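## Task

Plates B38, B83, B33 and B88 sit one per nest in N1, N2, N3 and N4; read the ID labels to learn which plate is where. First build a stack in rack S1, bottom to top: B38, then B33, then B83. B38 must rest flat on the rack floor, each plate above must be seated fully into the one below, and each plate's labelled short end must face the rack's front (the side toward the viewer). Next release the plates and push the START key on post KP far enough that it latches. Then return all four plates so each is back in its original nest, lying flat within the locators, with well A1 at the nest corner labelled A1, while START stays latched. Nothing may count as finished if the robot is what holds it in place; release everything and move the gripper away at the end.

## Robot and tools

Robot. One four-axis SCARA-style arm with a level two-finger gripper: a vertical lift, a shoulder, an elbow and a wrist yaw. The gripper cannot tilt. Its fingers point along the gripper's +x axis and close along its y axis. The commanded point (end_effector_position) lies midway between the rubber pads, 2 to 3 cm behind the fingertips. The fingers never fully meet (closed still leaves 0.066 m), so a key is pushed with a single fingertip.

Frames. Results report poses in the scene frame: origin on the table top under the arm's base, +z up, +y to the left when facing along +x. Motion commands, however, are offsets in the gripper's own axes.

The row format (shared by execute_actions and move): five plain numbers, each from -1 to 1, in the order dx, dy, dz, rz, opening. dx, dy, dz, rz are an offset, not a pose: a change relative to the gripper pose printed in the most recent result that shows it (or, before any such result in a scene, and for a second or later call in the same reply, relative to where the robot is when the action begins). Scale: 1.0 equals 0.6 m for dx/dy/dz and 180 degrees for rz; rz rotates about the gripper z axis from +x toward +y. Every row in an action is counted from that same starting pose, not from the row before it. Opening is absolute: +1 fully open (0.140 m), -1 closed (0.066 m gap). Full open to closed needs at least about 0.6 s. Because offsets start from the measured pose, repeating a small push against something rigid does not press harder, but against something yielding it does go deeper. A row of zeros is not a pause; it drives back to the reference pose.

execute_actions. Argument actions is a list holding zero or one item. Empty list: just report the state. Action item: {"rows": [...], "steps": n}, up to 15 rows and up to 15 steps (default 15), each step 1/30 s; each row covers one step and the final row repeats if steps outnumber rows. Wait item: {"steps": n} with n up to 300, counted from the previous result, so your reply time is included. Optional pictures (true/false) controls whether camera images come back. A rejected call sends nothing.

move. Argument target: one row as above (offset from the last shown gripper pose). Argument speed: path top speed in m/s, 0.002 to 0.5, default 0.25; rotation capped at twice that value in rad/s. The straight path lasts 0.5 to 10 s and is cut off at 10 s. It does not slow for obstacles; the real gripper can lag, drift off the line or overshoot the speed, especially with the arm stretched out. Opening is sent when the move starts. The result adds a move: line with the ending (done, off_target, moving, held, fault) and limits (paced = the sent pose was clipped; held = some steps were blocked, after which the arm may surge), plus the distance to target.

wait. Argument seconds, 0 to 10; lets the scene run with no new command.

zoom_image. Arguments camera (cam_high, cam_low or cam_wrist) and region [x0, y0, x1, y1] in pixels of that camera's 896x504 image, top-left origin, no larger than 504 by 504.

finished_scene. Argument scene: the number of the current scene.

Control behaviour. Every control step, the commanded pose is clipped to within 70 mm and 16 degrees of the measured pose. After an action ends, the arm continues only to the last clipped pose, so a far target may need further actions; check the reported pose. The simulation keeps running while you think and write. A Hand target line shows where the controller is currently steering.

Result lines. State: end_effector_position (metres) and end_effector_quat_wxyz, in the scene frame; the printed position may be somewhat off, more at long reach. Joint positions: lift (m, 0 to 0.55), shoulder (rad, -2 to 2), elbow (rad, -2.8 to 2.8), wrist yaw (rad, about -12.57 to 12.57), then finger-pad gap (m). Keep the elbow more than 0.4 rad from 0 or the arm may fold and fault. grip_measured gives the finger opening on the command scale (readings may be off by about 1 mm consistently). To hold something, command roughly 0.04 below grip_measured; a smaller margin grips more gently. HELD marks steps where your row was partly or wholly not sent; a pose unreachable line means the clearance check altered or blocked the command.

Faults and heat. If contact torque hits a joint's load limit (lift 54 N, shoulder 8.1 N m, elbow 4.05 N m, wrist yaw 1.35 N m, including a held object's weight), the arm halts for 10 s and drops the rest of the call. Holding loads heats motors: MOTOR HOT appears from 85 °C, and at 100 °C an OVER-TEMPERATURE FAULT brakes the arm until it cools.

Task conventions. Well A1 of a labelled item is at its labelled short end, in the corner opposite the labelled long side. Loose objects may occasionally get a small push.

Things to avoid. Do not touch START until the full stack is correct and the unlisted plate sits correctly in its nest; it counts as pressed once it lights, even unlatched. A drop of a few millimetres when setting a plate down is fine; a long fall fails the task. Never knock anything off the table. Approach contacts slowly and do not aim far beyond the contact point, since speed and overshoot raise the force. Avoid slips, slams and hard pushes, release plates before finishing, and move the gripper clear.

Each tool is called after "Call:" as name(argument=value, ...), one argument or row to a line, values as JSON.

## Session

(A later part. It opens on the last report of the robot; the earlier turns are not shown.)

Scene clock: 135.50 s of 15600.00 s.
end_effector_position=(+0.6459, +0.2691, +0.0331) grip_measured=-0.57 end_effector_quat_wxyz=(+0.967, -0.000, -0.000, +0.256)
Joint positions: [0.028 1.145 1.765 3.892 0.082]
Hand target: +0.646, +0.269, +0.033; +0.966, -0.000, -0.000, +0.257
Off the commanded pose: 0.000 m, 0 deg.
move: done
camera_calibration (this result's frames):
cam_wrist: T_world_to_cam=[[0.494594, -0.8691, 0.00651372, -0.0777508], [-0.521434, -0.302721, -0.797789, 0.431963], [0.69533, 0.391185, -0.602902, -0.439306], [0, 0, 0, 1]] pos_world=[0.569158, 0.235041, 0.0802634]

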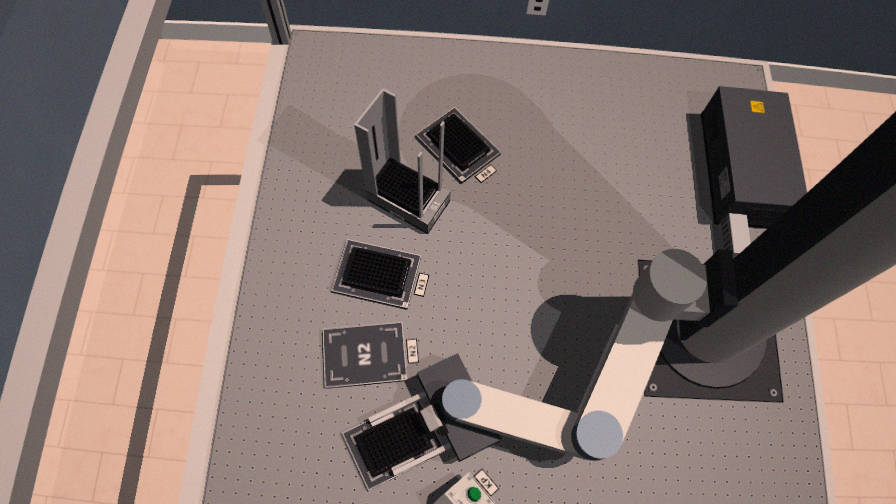

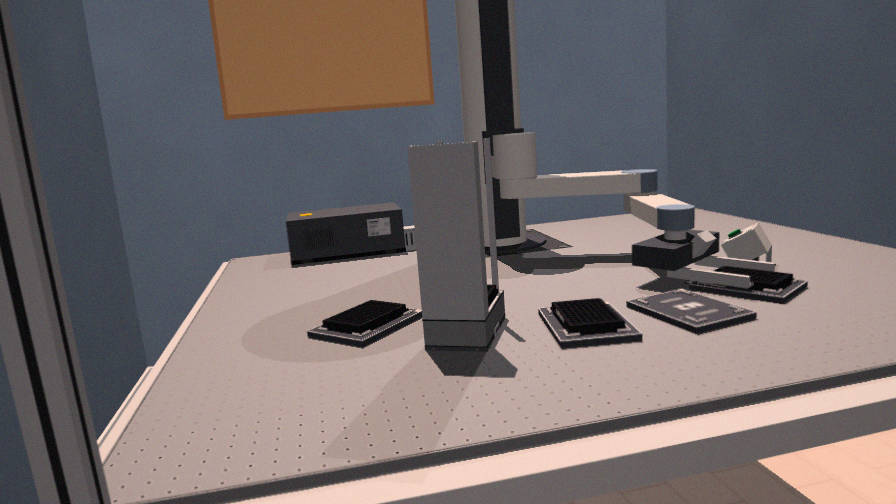

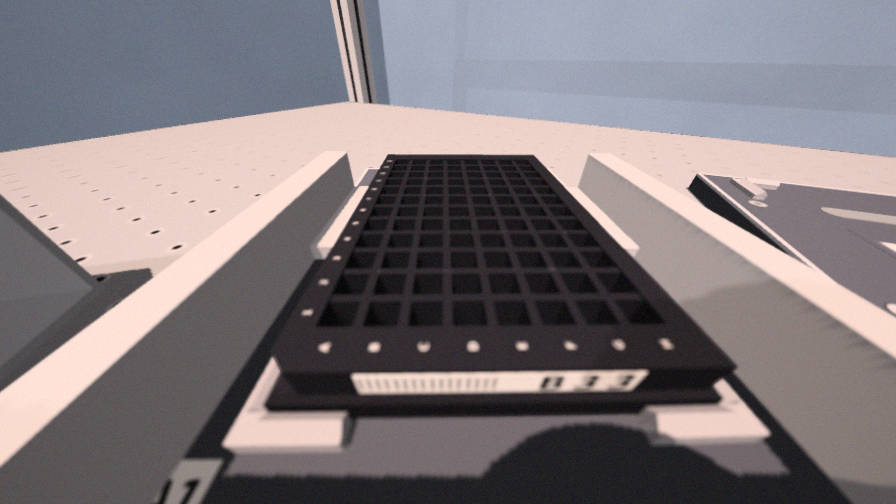

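Call:
move(
  target=[0,0,0.5,0,-0.63],
  speed=0.3,
)

Call:
move(
  target=[-0.4062,-0.782,0,-0.3175,-0.63],
  speed=0.3,
)

Call:
move(
  target=[0,0,-0.02,0,-0.63],
  speed=0.015,
)

Scene clock: 144.87 s of 15600.00 s.
end_effector_position=(+0.6459, +0.2691, +0.3331) grip_measured=-0.57 end_effector_quat_wxyz=(+0.967, -0.000, -0.000, +0.256)
Joint positions: [0.328 1.145 1.765 3.892 0.082]
Hand target: +0.646, +0.269, +0.333; +0.967, -0.000, -0.000, +0.256
Off the commanded pose: 0.000 m, 0 deg.
After step 90, 4.90 s passed at rest.
move: done
camera_calibration (this result's frames):
cam_wrist: T_world_to_cam=[[0.494519, -0.869143, 0.00651372, -0.0796571], [-0.52146, -0.302676, -0.797789, 0.67135], [0.695364, 0.391125, -0.602902, -0.258412], [0, 0, 0, 1]] pos_world=[0.569164, 0.235039, 0.380317]

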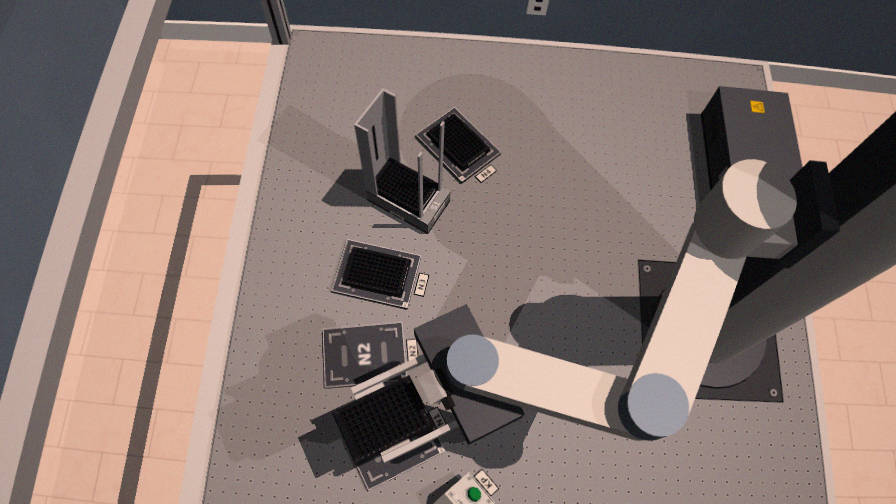

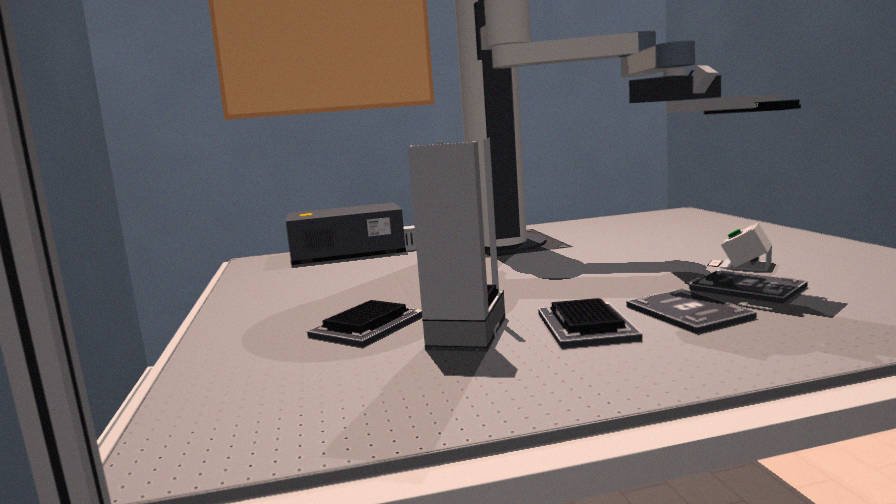

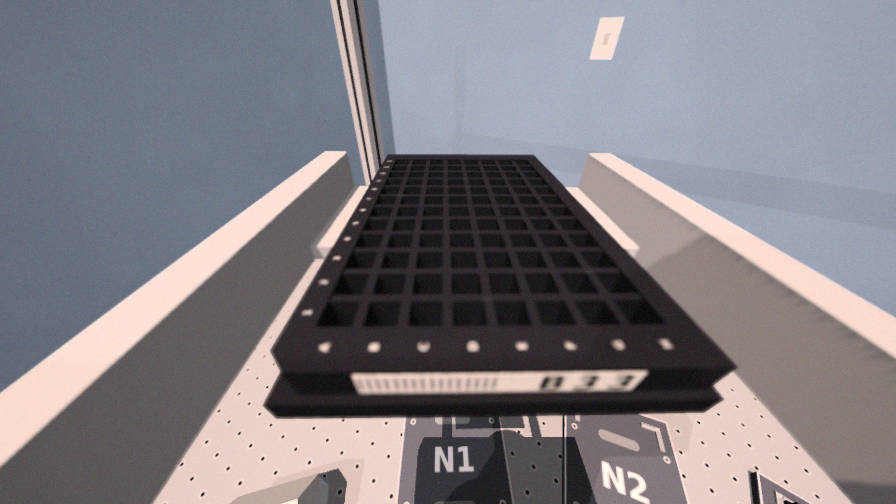

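Scene clock: 147.10 s of 15600.00 s.
end_effector_position=(+0.6668, -0.2594, +0.3331) grip_measured=-0.57 end_effector_quat_wxyz=(+0.971, -0.000, -0.000, -0.237)
Joint positions: [0.328 0.1   1.85  3.854 0.082]
Hand target: +0.667, -0.259, +0.333; +0.971, -0.000, -0.000, -0.237
Off the commanded pose: 0.000 m, 0 deg.
move: done
camera_calibration (this result's frames):
cam_wrist: T_world_to_cam=[[-0.46196, -0.886877, 0.00651372, 0.083905], [-0.537123, 0.273919, -0.797789, 0.682256], [0.705756, -0.372045, -0.602902, -0.271082], [0, 0, 0, 1]] pos_world=[0.596534, -0.213324, 0.380314]

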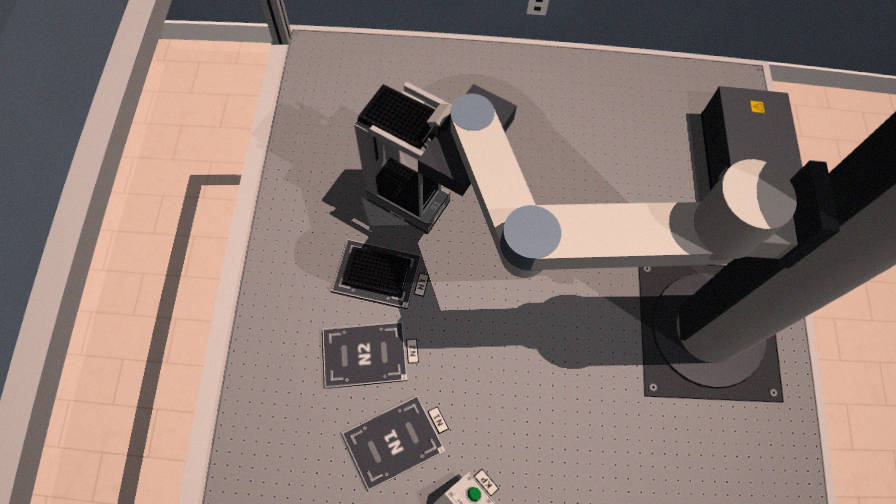

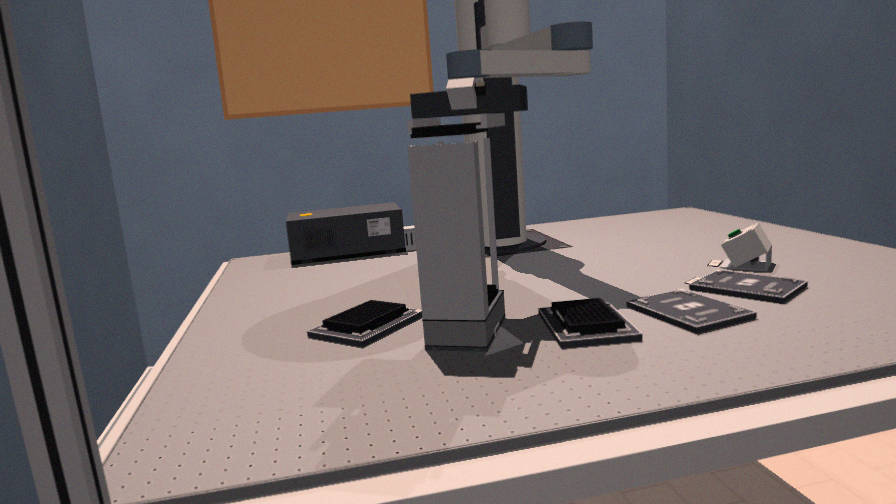

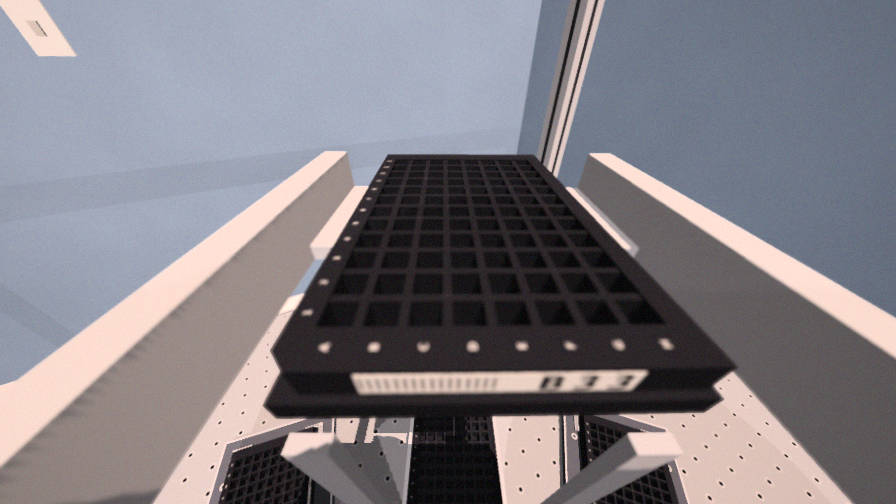

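Scene clock: 148.13 s of 15600.00 s.
end_effector_position=(+0.6668, -0.2594, +0.3212) grip_measured=-0.57 end_effector_quat_wxyz=(+0.971, -0.000, -0.000, -0.237)
Joint positions: [0.316 0.1   1.85  3.854 0.082]
Hand target: +0.667, -0.259, +0.321; +0.971, -0.000, -0.000, -0.237
Off the commanded pose: 0.000 m, 0 deg.
move: done
camera_calibration (this result's frames):
cam_wrist: T_world_to_cam=[[-0.461973, -0.88687, 0.00651372, 0.0839842], [-0.537119, 0.273928, -0.797789, 0.672739], [0.705751, -0.372056, -0.602902, -0.278274], [0, 0, 0, 1]] pos_world=[0.596531, -0.213332, 0.368384]

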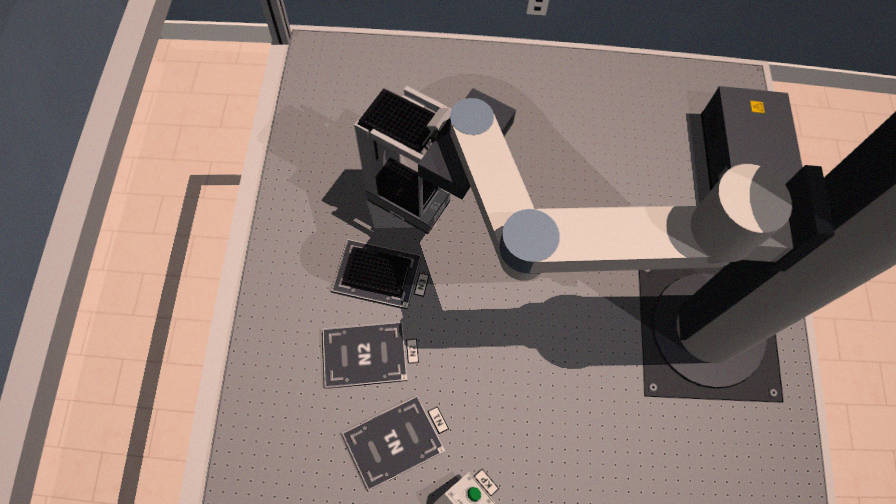

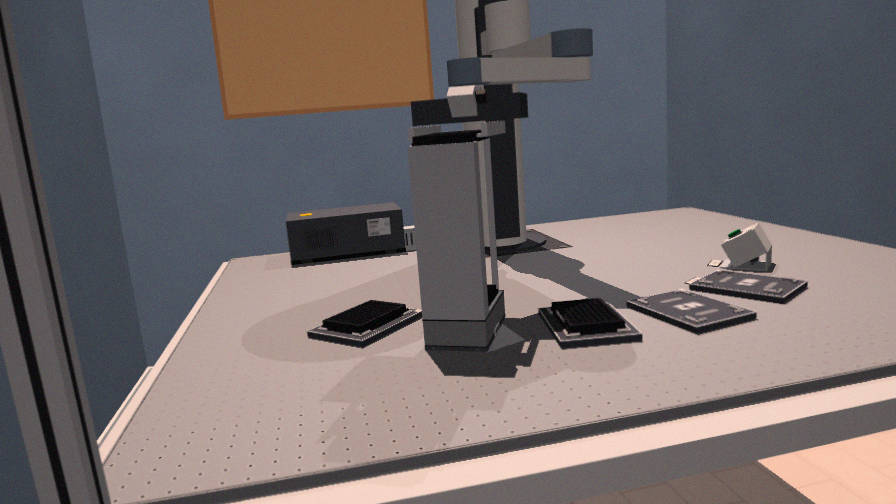

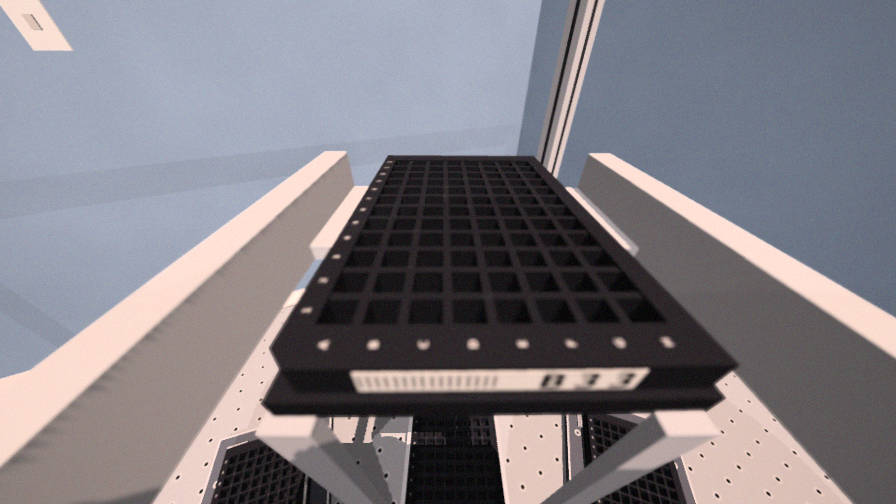

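Call:
move(
  target=[0.0025,0,0.002,0,-0.63],
  speed=0.01,
)

Call:
move(
  target=[0,0,-0.007,0,-0.63],
  speed=0.01,
)

Scene clock: 153.83 s of 15600.00 s.
end_effector_position=(+0.6681, -0.2600, +0.3223) grip_measured=-0.57 end_effector_quat_wxyz=(+0.971, -0.000, -0.000, -0.237)
Joint positions: [0.317 0.096 1.859 3.848 0.082]
Hand target: +0.668, -0.260, +0.322; +0.971, -0.000, -0.000, -0.237
Off the commanded pose: 0.000 m, 0 deg.
After step 90, 2.00 s passed at rest.
move: done
camera_calibration (this result's frames):
cam_wrist: T_world_to_cam=[[-0.461949, -0.886883, 0.00651372, 0.0839901], [-0.537127, 0.273913, -0.797789, 0.67453], [0.705761, -0.372036, -0.602902, -0.278758], [0, 0, 0, 1]] pos_world=[0.597844, -0.213981, 0.369521]

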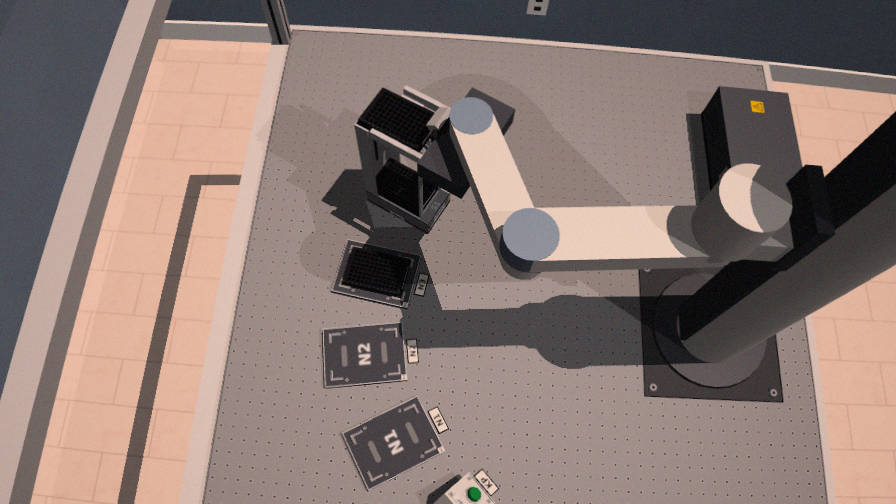

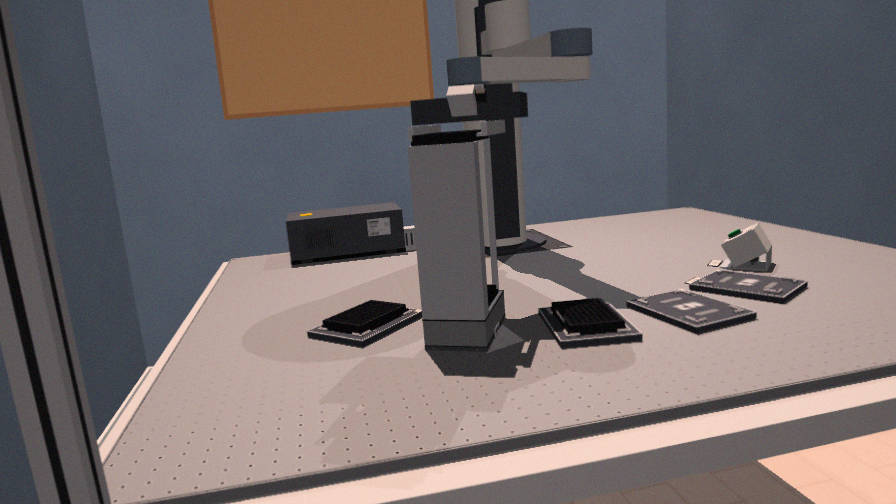

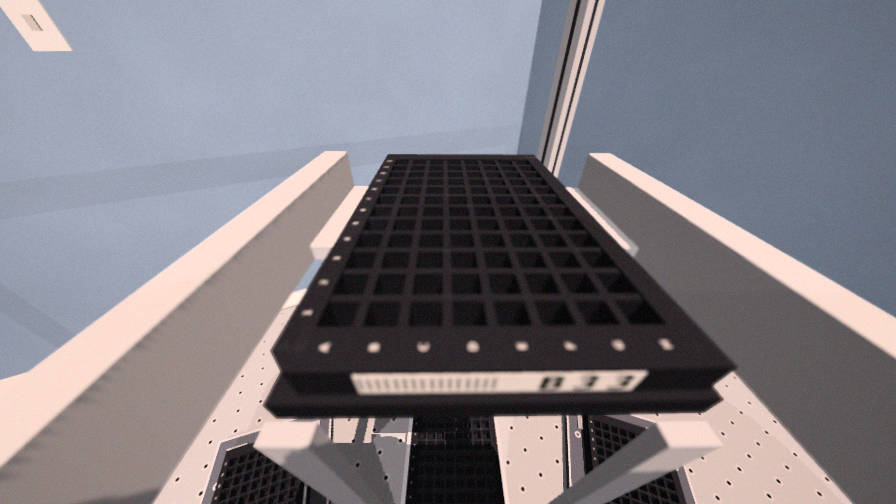

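Scene clock: 154.53 s of 15600.00 s.
end_effector_position=(+0.6680, -0.2599, +0.3184) grip_measured=-0.57 end_effector_quat_wxyz=(+0.972, -0.000, -0.000, -0.237)
Joint positions: [0.313 0.097 1.859 3.849 0.082]
Hand target: +0.668, -0.260, +0.318; +0.971, -0.000, -0.000, -0.237
Off the commanded pose: 0.000 m, 0 deg.
move: done
camera_calibration (this result's frames):
cam_wrist: T_world_to_cam=[[-0.461254, -0.887244, 0.00651372, 0.0835786], [-0.537341, 0.273492, -0.797789, 0.671389], [0.706052, -0.371483, -0.602902, -0.281048], [0, 0, 0, 1]] pos_world=[0.59775, -0.213869, 0.365637]

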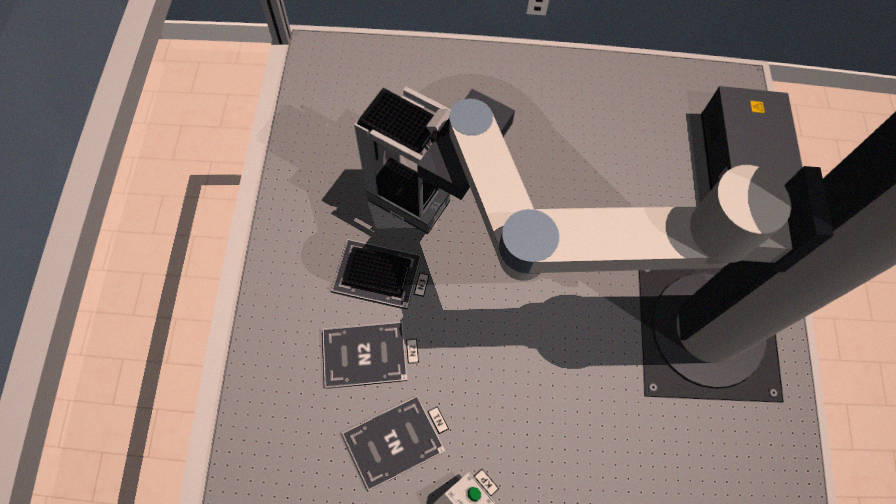

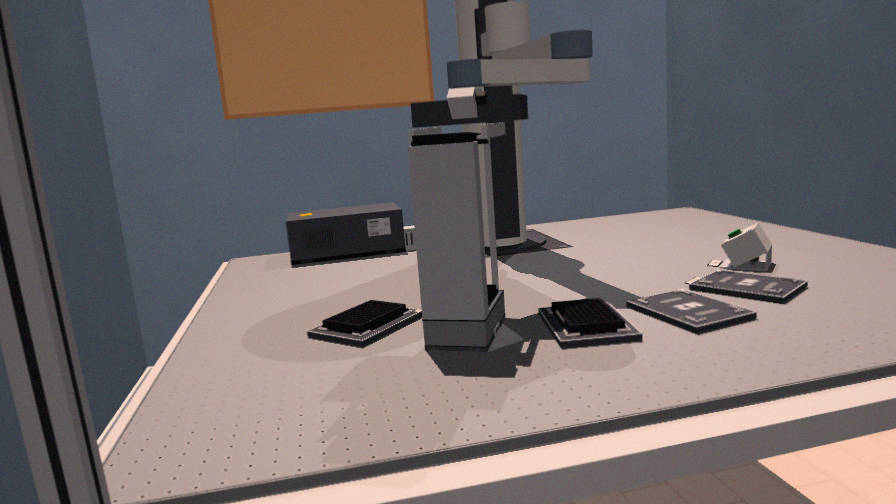

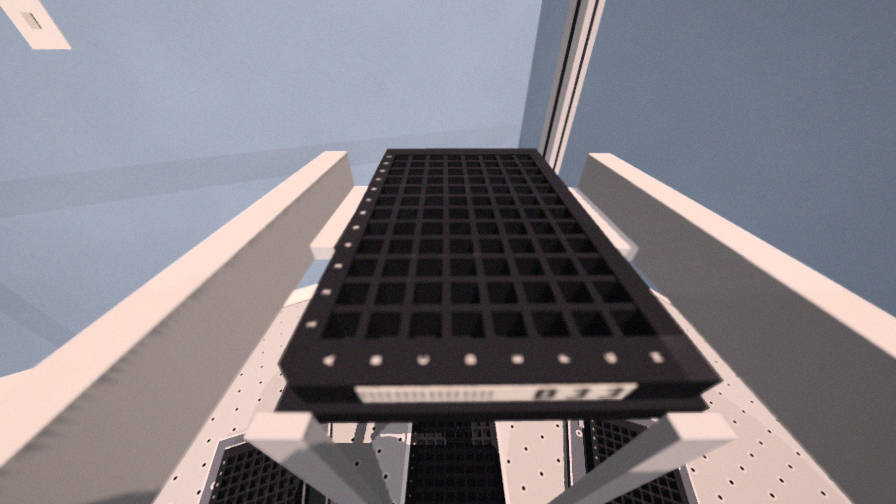

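Call:
move(
  target=[-0.0014,0.0007,0.001,0.0006,-0.63],
  speed=0.01,
)

Call:
move(
  target=[0,0,-0.006,0,-0.63],
  speed=0.01,
)

Scene clock: 159.30 s of 15600.00 s.
end_effector_position=(+0.6674, -0.2593, +0.3189) grip_measured=-0.57 end_effector_quat_wxyz=(+0.972, -0.000, -0.000, -0.236)
Joint positions: [0.314 0.099 1.854 3.853 0.082]
Hand target: +0.667, -0.259, +0.319; +0.972, -0.000, -0.000, -0.236
Off the commanded pose: 0.000 m, 0 deg.
After step 90, 1.07 s passed at rest.
move: done
camera_calibration (this result's frames):
cam_wrist: T_world_to_cam=[[-0.46049, -0.887641, 0.00651372, 0.0831602], [-0.537576, 0.273029, -0.797789, 0.671365], [0.706372, -0.370875, -0.602902, -0.280168], [0, 0, 0, 1]] pos_world=[0.597107, -0.213393, 0.366152]

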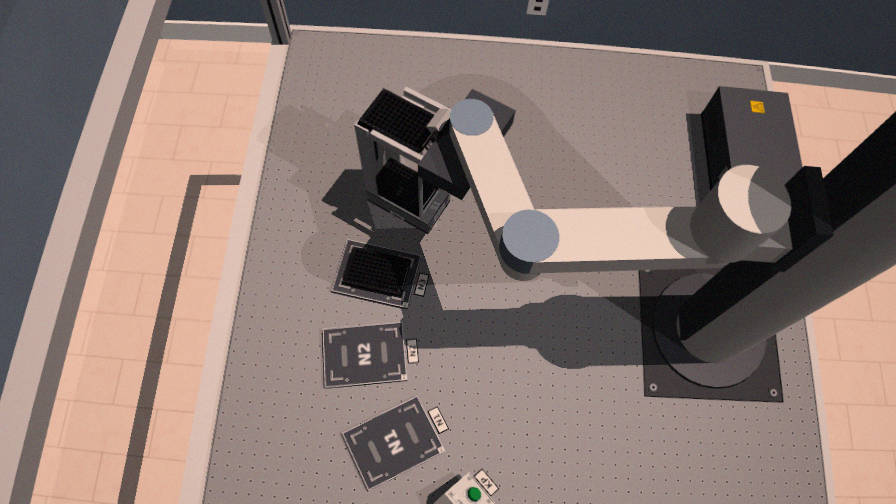

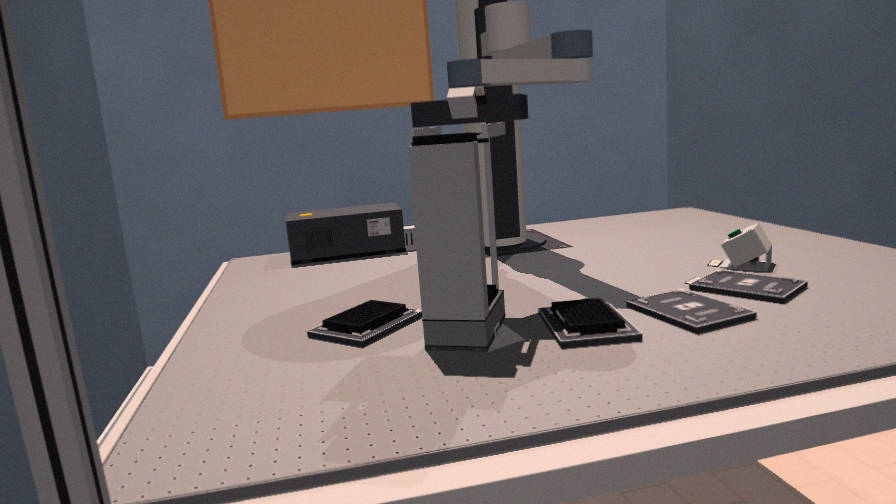

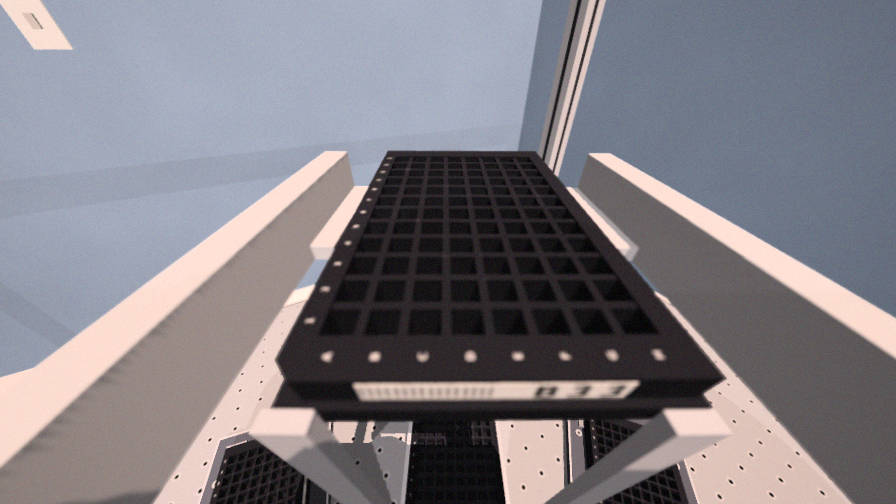

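Scene clock: 160.00 s of 15600.00 s.
end_effector_position=(+0.6674, -0.2594, +0.3154) grip_measured=-0.57 end_effector_quat_wxyz=(+0.972, -0.000, -0.000, -0.237)
Joint positions: [0.31  0.099 1.854 3.852 0.082]
Hand target: +0.667, -0.259, +0.315; +0.972, -0.000, -0.000, -0.236
Off the commanded pose: 0.000 m, 0 deg.
move: done
camera_calibration (this result's frames):
cam_wrist: T_world_to_cam=[[-0.460777, -0.887492, 0.00651372, 0.0833665], [-0.537488, 0.273203, -0.797789, 0.668528], [0.706252, -0.371104, -0.602902, -0.282337], [0, 0, 0, 1]] pos_world=[0.59714, -0.213433, 0.362579]

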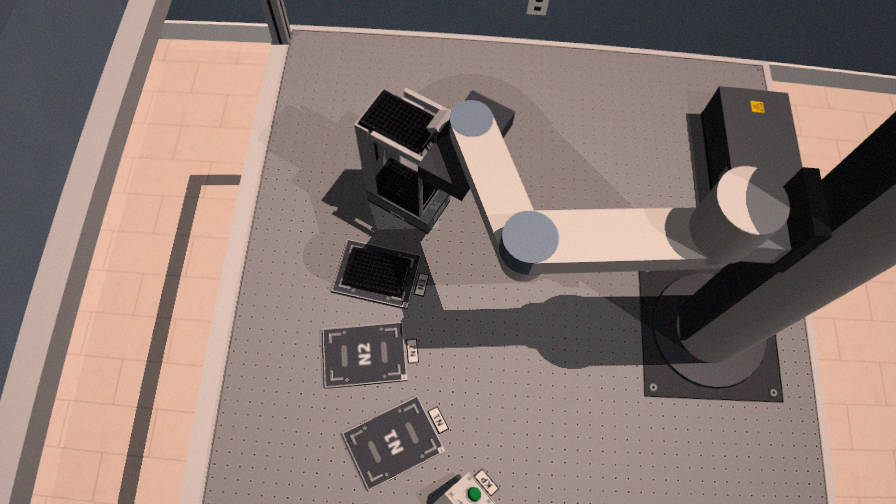

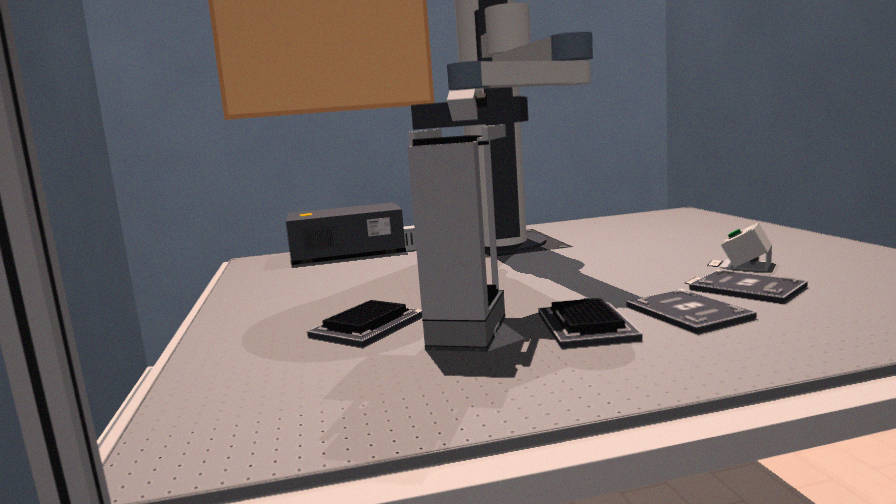

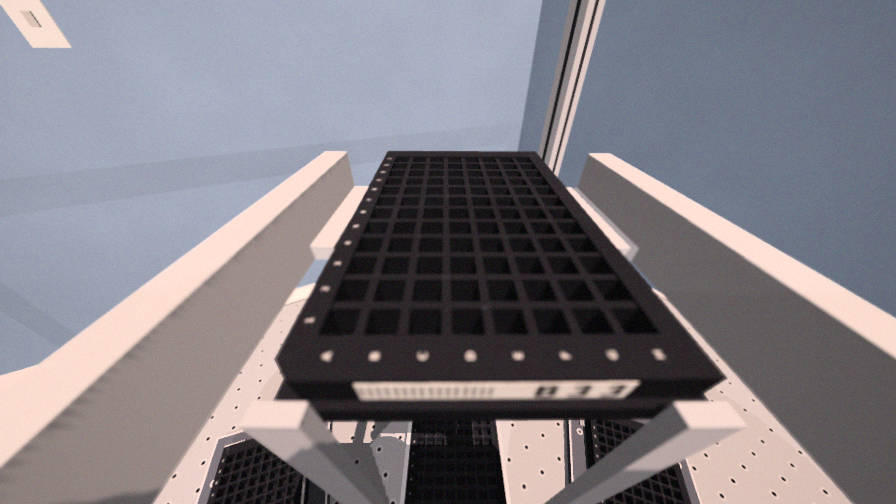

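Call:
move(
  target=[0,0,-0.368,0,-0.63],
  speed=0.08,
)

Call:
move(
  target=[0,0,-0.012,0,-0.63],
  speed=0.01,
)

Scene clock: 167.97 s of 15600.00 s.
end_effector_position=(+0.6675, -0.2594, +0.0945) grip_measured=-0.57 end_effector_quat_wxyz=(+0.972, -0.000, -0.000, -0.237)
Joint positions: [0.089 0.099 1.854 3.852 0.082]
Hand target: +0.667, -0.259, +0.095; +0.972, -0.000, -0.000, -0.237
Off the commanded pose: 0.000 m, 0 deg.
After step 90, 1.93 s passed at rest.
move: done
camera_calibration (this result's frames):
cam_wrist: T_world_to_cam=[[-0.460785, -0.887488, 0.00651372, 0.0848365], [-0.537485, 0.273208, -0.797789, 0.492321], [0.706248, -0.37111, -0.602902, -0.41553], [0, 0, 0, 1]] pos_world=[0.597174, -0.213422, 0.141692]

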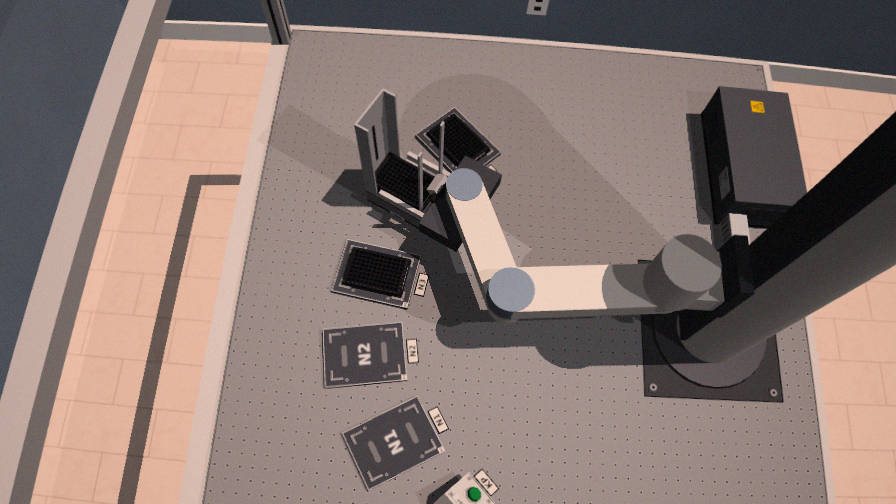

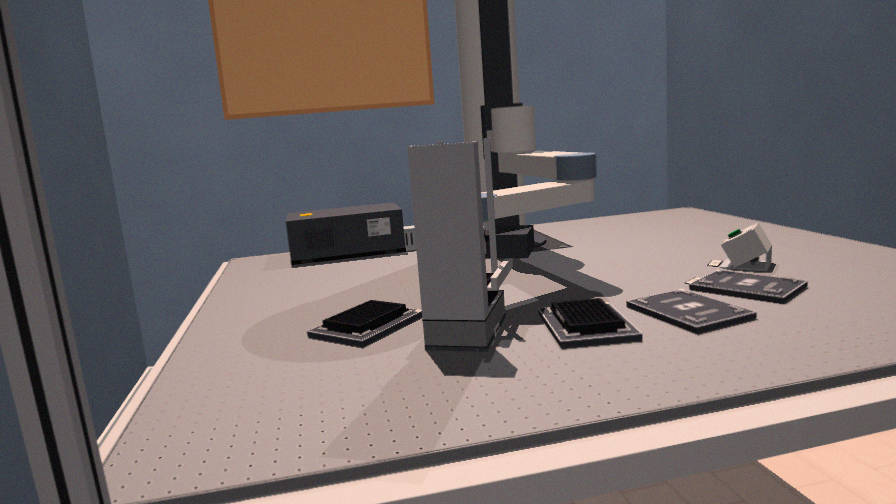

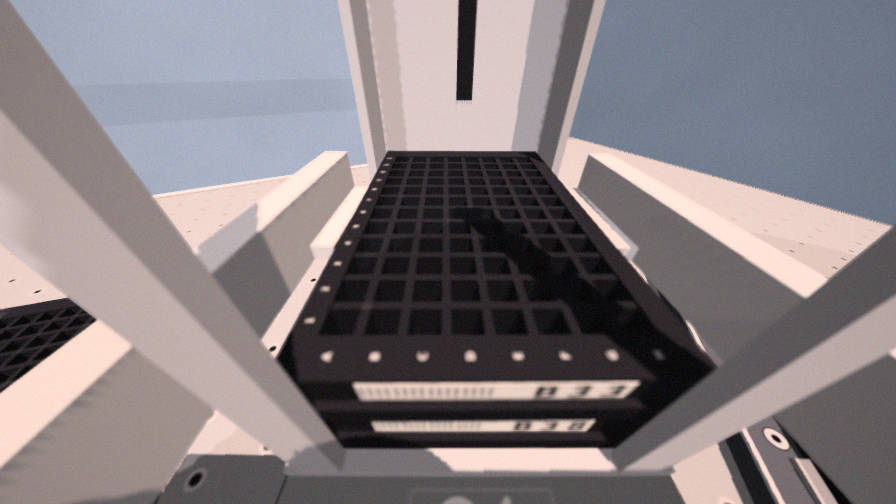

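Scene clock: 168.90 s of 15600.00 s.
end_effector_position=(+0.6675, -0.2594, +0.0874) grip_measured=-0.57 end_effector_quat_wxyz=(+0.972, -0.000, -0.000, -0.237)
Joint positions: [0.082 0.099 1.854 3.852 0.082]
Hand target: +0.667, -0.259, +0.087; +0.972, -0.000, -0.000, -0.237
Off the commanded pose: 0.000 m, 0 deg.
move: done
camera_calibration (this result's frames):
cam_wrist: T_world_to_cam=[[-0.460918, -0.887419, 0.00651372, 0.0849756], [-0.537445, 0.273289, -0.797789, 0.486649], [0.706193, -0.371216, -0.602902, -0.419827], [0, 0, 0, 1]] pos_world=[0.597193, -0.213433, 0.134575]

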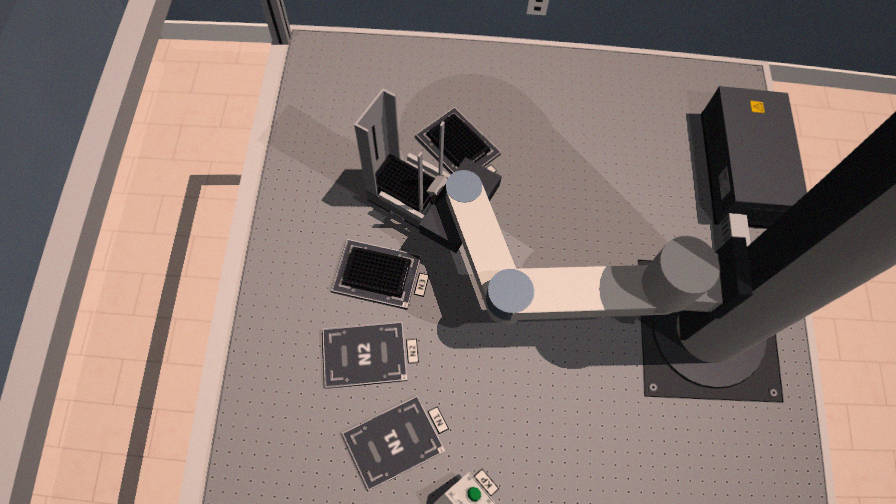

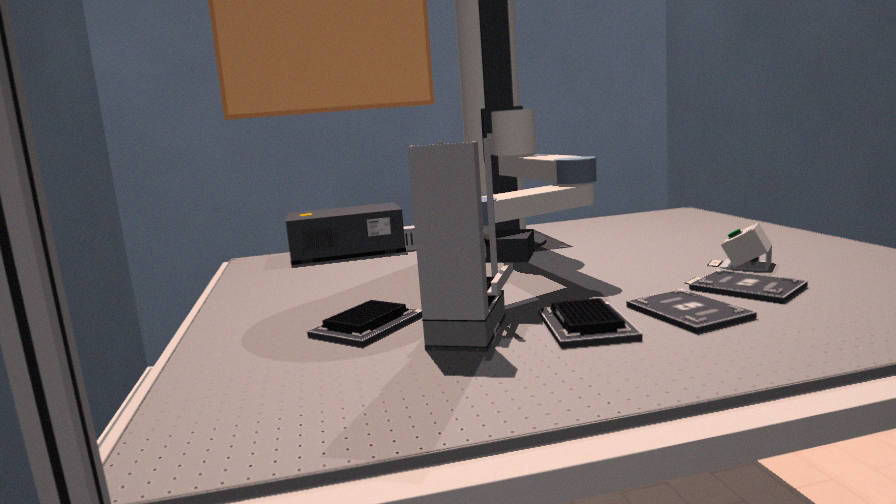

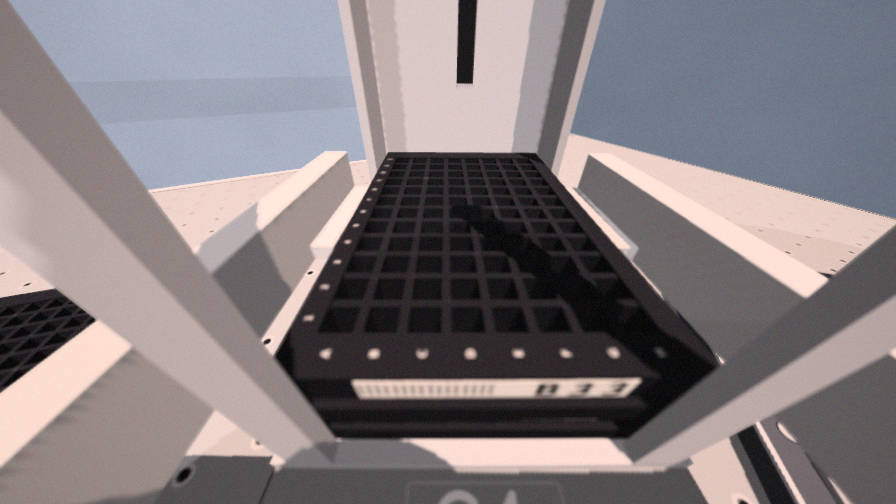

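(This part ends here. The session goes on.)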